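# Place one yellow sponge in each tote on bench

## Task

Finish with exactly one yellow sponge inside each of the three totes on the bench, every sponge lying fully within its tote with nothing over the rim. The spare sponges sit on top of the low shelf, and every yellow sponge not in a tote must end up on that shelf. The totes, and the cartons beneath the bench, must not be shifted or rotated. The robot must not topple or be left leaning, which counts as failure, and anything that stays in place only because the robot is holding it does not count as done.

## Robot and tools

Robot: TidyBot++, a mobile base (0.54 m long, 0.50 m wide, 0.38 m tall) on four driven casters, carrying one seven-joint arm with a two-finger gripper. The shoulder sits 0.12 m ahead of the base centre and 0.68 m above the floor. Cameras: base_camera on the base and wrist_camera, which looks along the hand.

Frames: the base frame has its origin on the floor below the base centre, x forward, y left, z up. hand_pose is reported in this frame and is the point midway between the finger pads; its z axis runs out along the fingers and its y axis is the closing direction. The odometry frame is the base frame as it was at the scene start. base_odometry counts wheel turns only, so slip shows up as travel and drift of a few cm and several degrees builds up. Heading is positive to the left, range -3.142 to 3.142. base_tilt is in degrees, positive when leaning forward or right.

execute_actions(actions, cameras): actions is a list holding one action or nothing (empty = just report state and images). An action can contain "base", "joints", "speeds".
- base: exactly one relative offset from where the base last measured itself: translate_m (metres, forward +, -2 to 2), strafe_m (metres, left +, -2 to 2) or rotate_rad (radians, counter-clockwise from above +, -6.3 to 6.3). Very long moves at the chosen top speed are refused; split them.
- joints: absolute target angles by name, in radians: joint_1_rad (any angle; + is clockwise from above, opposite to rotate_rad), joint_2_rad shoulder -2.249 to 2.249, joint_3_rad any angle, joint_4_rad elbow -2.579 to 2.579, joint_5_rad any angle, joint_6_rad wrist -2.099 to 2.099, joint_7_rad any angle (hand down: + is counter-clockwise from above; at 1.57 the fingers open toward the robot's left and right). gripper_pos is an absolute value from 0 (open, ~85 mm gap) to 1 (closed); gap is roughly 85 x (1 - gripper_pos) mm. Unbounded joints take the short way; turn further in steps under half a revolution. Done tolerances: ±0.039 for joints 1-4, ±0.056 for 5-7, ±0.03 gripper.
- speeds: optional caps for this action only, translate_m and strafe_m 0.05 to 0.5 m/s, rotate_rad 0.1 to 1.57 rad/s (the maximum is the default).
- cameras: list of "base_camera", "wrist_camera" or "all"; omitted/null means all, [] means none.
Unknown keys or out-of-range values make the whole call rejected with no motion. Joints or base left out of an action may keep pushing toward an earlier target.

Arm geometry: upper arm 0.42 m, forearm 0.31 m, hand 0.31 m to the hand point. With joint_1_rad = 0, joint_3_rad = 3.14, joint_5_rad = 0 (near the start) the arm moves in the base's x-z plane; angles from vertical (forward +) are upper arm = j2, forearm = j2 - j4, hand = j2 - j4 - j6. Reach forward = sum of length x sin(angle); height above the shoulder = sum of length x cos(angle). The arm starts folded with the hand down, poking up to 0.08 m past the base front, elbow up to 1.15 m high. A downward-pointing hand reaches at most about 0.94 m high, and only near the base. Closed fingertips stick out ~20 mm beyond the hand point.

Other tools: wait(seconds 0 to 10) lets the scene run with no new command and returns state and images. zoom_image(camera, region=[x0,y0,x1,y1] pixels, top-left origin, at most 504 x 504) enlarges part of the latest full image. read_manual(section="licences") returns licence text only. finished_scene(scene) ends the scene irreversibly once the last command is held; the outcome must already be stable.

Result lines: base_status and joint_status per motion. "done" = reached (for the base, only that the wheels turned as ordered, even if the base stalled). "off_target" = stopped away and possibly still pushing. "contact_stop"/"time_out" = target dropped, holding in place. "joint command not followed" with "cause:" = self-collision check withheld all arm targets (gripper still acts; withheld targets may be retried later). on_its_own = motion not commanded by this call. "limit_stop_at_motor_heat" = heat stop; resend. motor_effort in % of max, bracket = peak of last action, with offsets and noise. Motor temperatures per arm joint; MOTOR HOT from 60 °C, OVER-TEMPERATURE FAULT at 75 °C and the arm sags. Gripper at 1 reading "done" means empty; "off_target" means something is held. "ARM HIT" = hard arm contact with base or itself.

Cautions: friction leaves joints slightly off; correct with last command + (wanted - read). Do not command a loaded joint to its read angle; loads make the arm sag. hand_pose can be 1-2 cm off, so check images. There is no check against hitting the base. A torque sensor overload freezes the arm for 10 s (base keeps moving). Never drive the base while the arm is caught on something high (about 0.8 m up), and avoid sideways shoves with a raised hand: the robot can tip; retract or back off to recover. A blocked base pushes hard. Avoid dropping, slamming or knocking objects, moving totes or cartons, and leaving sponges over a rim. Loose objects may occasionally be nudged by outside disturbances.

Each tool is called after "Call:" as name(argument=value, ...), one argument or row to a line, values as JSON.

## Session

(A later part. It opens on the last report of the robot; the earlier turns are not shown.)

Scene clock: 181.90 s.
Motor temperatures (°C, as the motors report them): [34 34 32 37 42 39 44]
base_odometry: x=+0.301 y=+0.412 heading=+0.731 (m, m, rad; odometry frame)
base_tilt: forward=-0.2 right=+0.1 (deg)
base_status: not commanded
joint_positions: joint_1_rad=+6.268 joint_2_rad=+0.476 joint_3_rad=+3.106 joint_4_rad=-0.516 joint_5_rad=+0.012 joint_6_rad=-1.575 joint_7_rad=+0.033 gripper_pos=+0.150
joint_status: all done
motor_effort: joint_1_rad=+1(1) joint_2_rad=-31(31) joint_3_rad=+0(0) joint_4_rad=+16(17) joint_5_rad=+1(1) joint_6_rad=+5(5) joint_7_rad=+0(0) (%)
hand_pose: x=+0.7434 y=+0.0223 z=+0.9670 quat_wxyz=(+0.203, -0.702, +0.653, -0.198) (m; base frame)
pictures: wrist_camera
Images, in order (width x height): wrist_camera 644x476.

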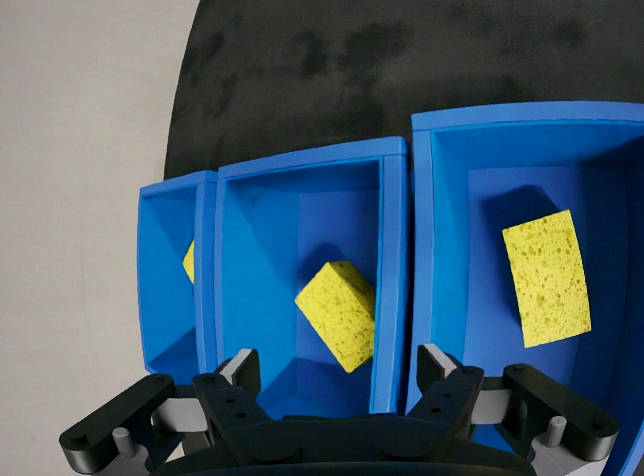

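Call:
execute_actions(
  actions=[
    {"base":{"translate_m":0.08},"joints":{"joint_2_rad":0.65,"joint_4_rad":-0.2,"joint_6_rad":-1.75,"joint_7_rad":1.57}},
  ],
)

Scene clock: 186.17 s.
Motor temperatures (°C, as the motors report them): [34 34 32 37 42 39 44]
base_odometry: x=+0.361 y=+0.465 heading=+0.730 (m, m, rad; odometry frame)
base_tilt: forward=-0.2 right=+0.3 (deg)
base_status: done
joint_positions: joint_1_rad=+6.268 joint_2_rad=+0.627 joint_3_rad=+3.106 joint_4_rad=-0.213 joint_5_rad=+0.012 joint_6_rad=-1.726 joint_7_rad=+1.543 gripper_pos=+0.150
joint_status: all done
motor_effort: joint_1_rad=+1(1) joint_2_rad=-34(36) joint_3_rad=+0(1) joint_4_rad=+14(17) joint_5_rad=+1(1) joint_6_rad=+4(5) joint_7_rad=-1(0) (%)
hand_pose: x=+0.7687 y=+0.0203 z=+0.9718 quat_wxyz=(+0.015, -0.959, -0.002, -0.284) (m; base frame)
pictures: base_camera, wrist_camera
Images, in order (width x height): base_camera 644x364, wrist_camera 644x476.

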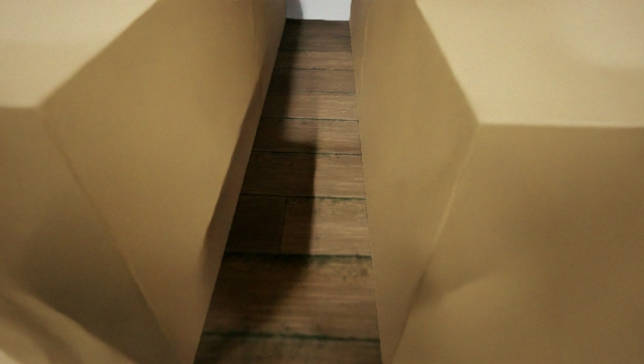

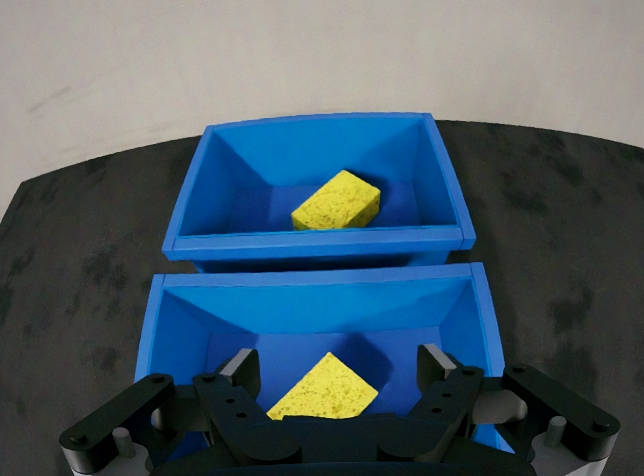

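Call:
execute_actions(
  actions=[
    {"base":{"translate_m":-0.5},"joints":{"joint_1_rad":-1.5,"joint_2_rad":-0.2,"joint_4_rad":-1.4,"joint_6_rad":-0.8}},
  ],
)

Scene clock: 191.07 s.
Motor temperatures (°C, as the motors report them): [34 34 32 37 42 39 44]
base_odometry: x=-0.011 y=+0.132 heading=+0.731 (m, m, rad; odometry frame)
base_tilt: forward=-0.2 right=+0.1 (deg)
base_status: done
joint_positions: joint_1_rad=+4.806 joint_2_rad=-0.178 joint_3_rad=+3.093 joint_4_rad=-1.384 joint_5_rad=+0.013 joint_6_rad=-0.824 joint_7_rad=+1.543 gripper_pos=+0.150
joint_status: all done
motor_effort: joint_1_rad=+1(6) joint_2_rad=-12(37) joint_3_rad=+0(3) joint_4_rad=+19(19) joint_5_rad=+1(2) joint_6_rad=+8(8) joint_7_rad=+0(0) (%)
hand_pose: x=+0.1399 y=+0.4971 z=+1.0697 quat_wxyz=(+0.363, -0.620, -0.581, -0.383) (m; base frame)
pictures: base_camera, wrist_camera
Images, in order (width x height): base_camera 644x364, wrist_camera 644x476.

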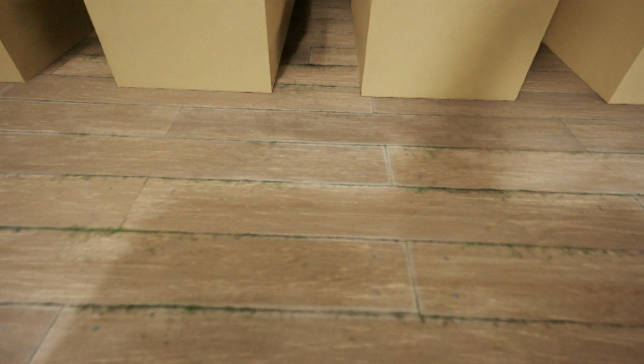

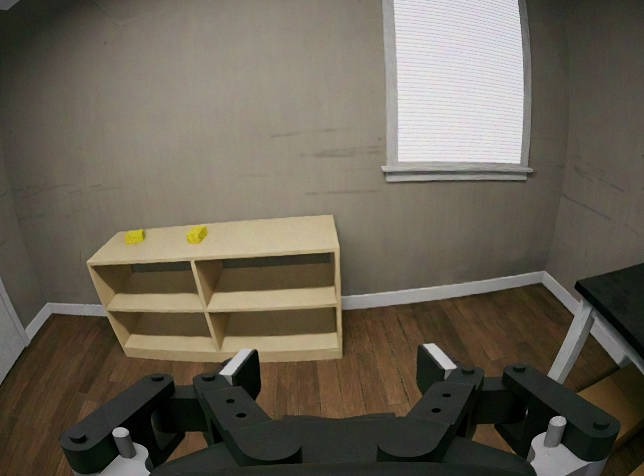

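Call:
finished_scene(
  scene=1,
)

The scene is finished: the task was done.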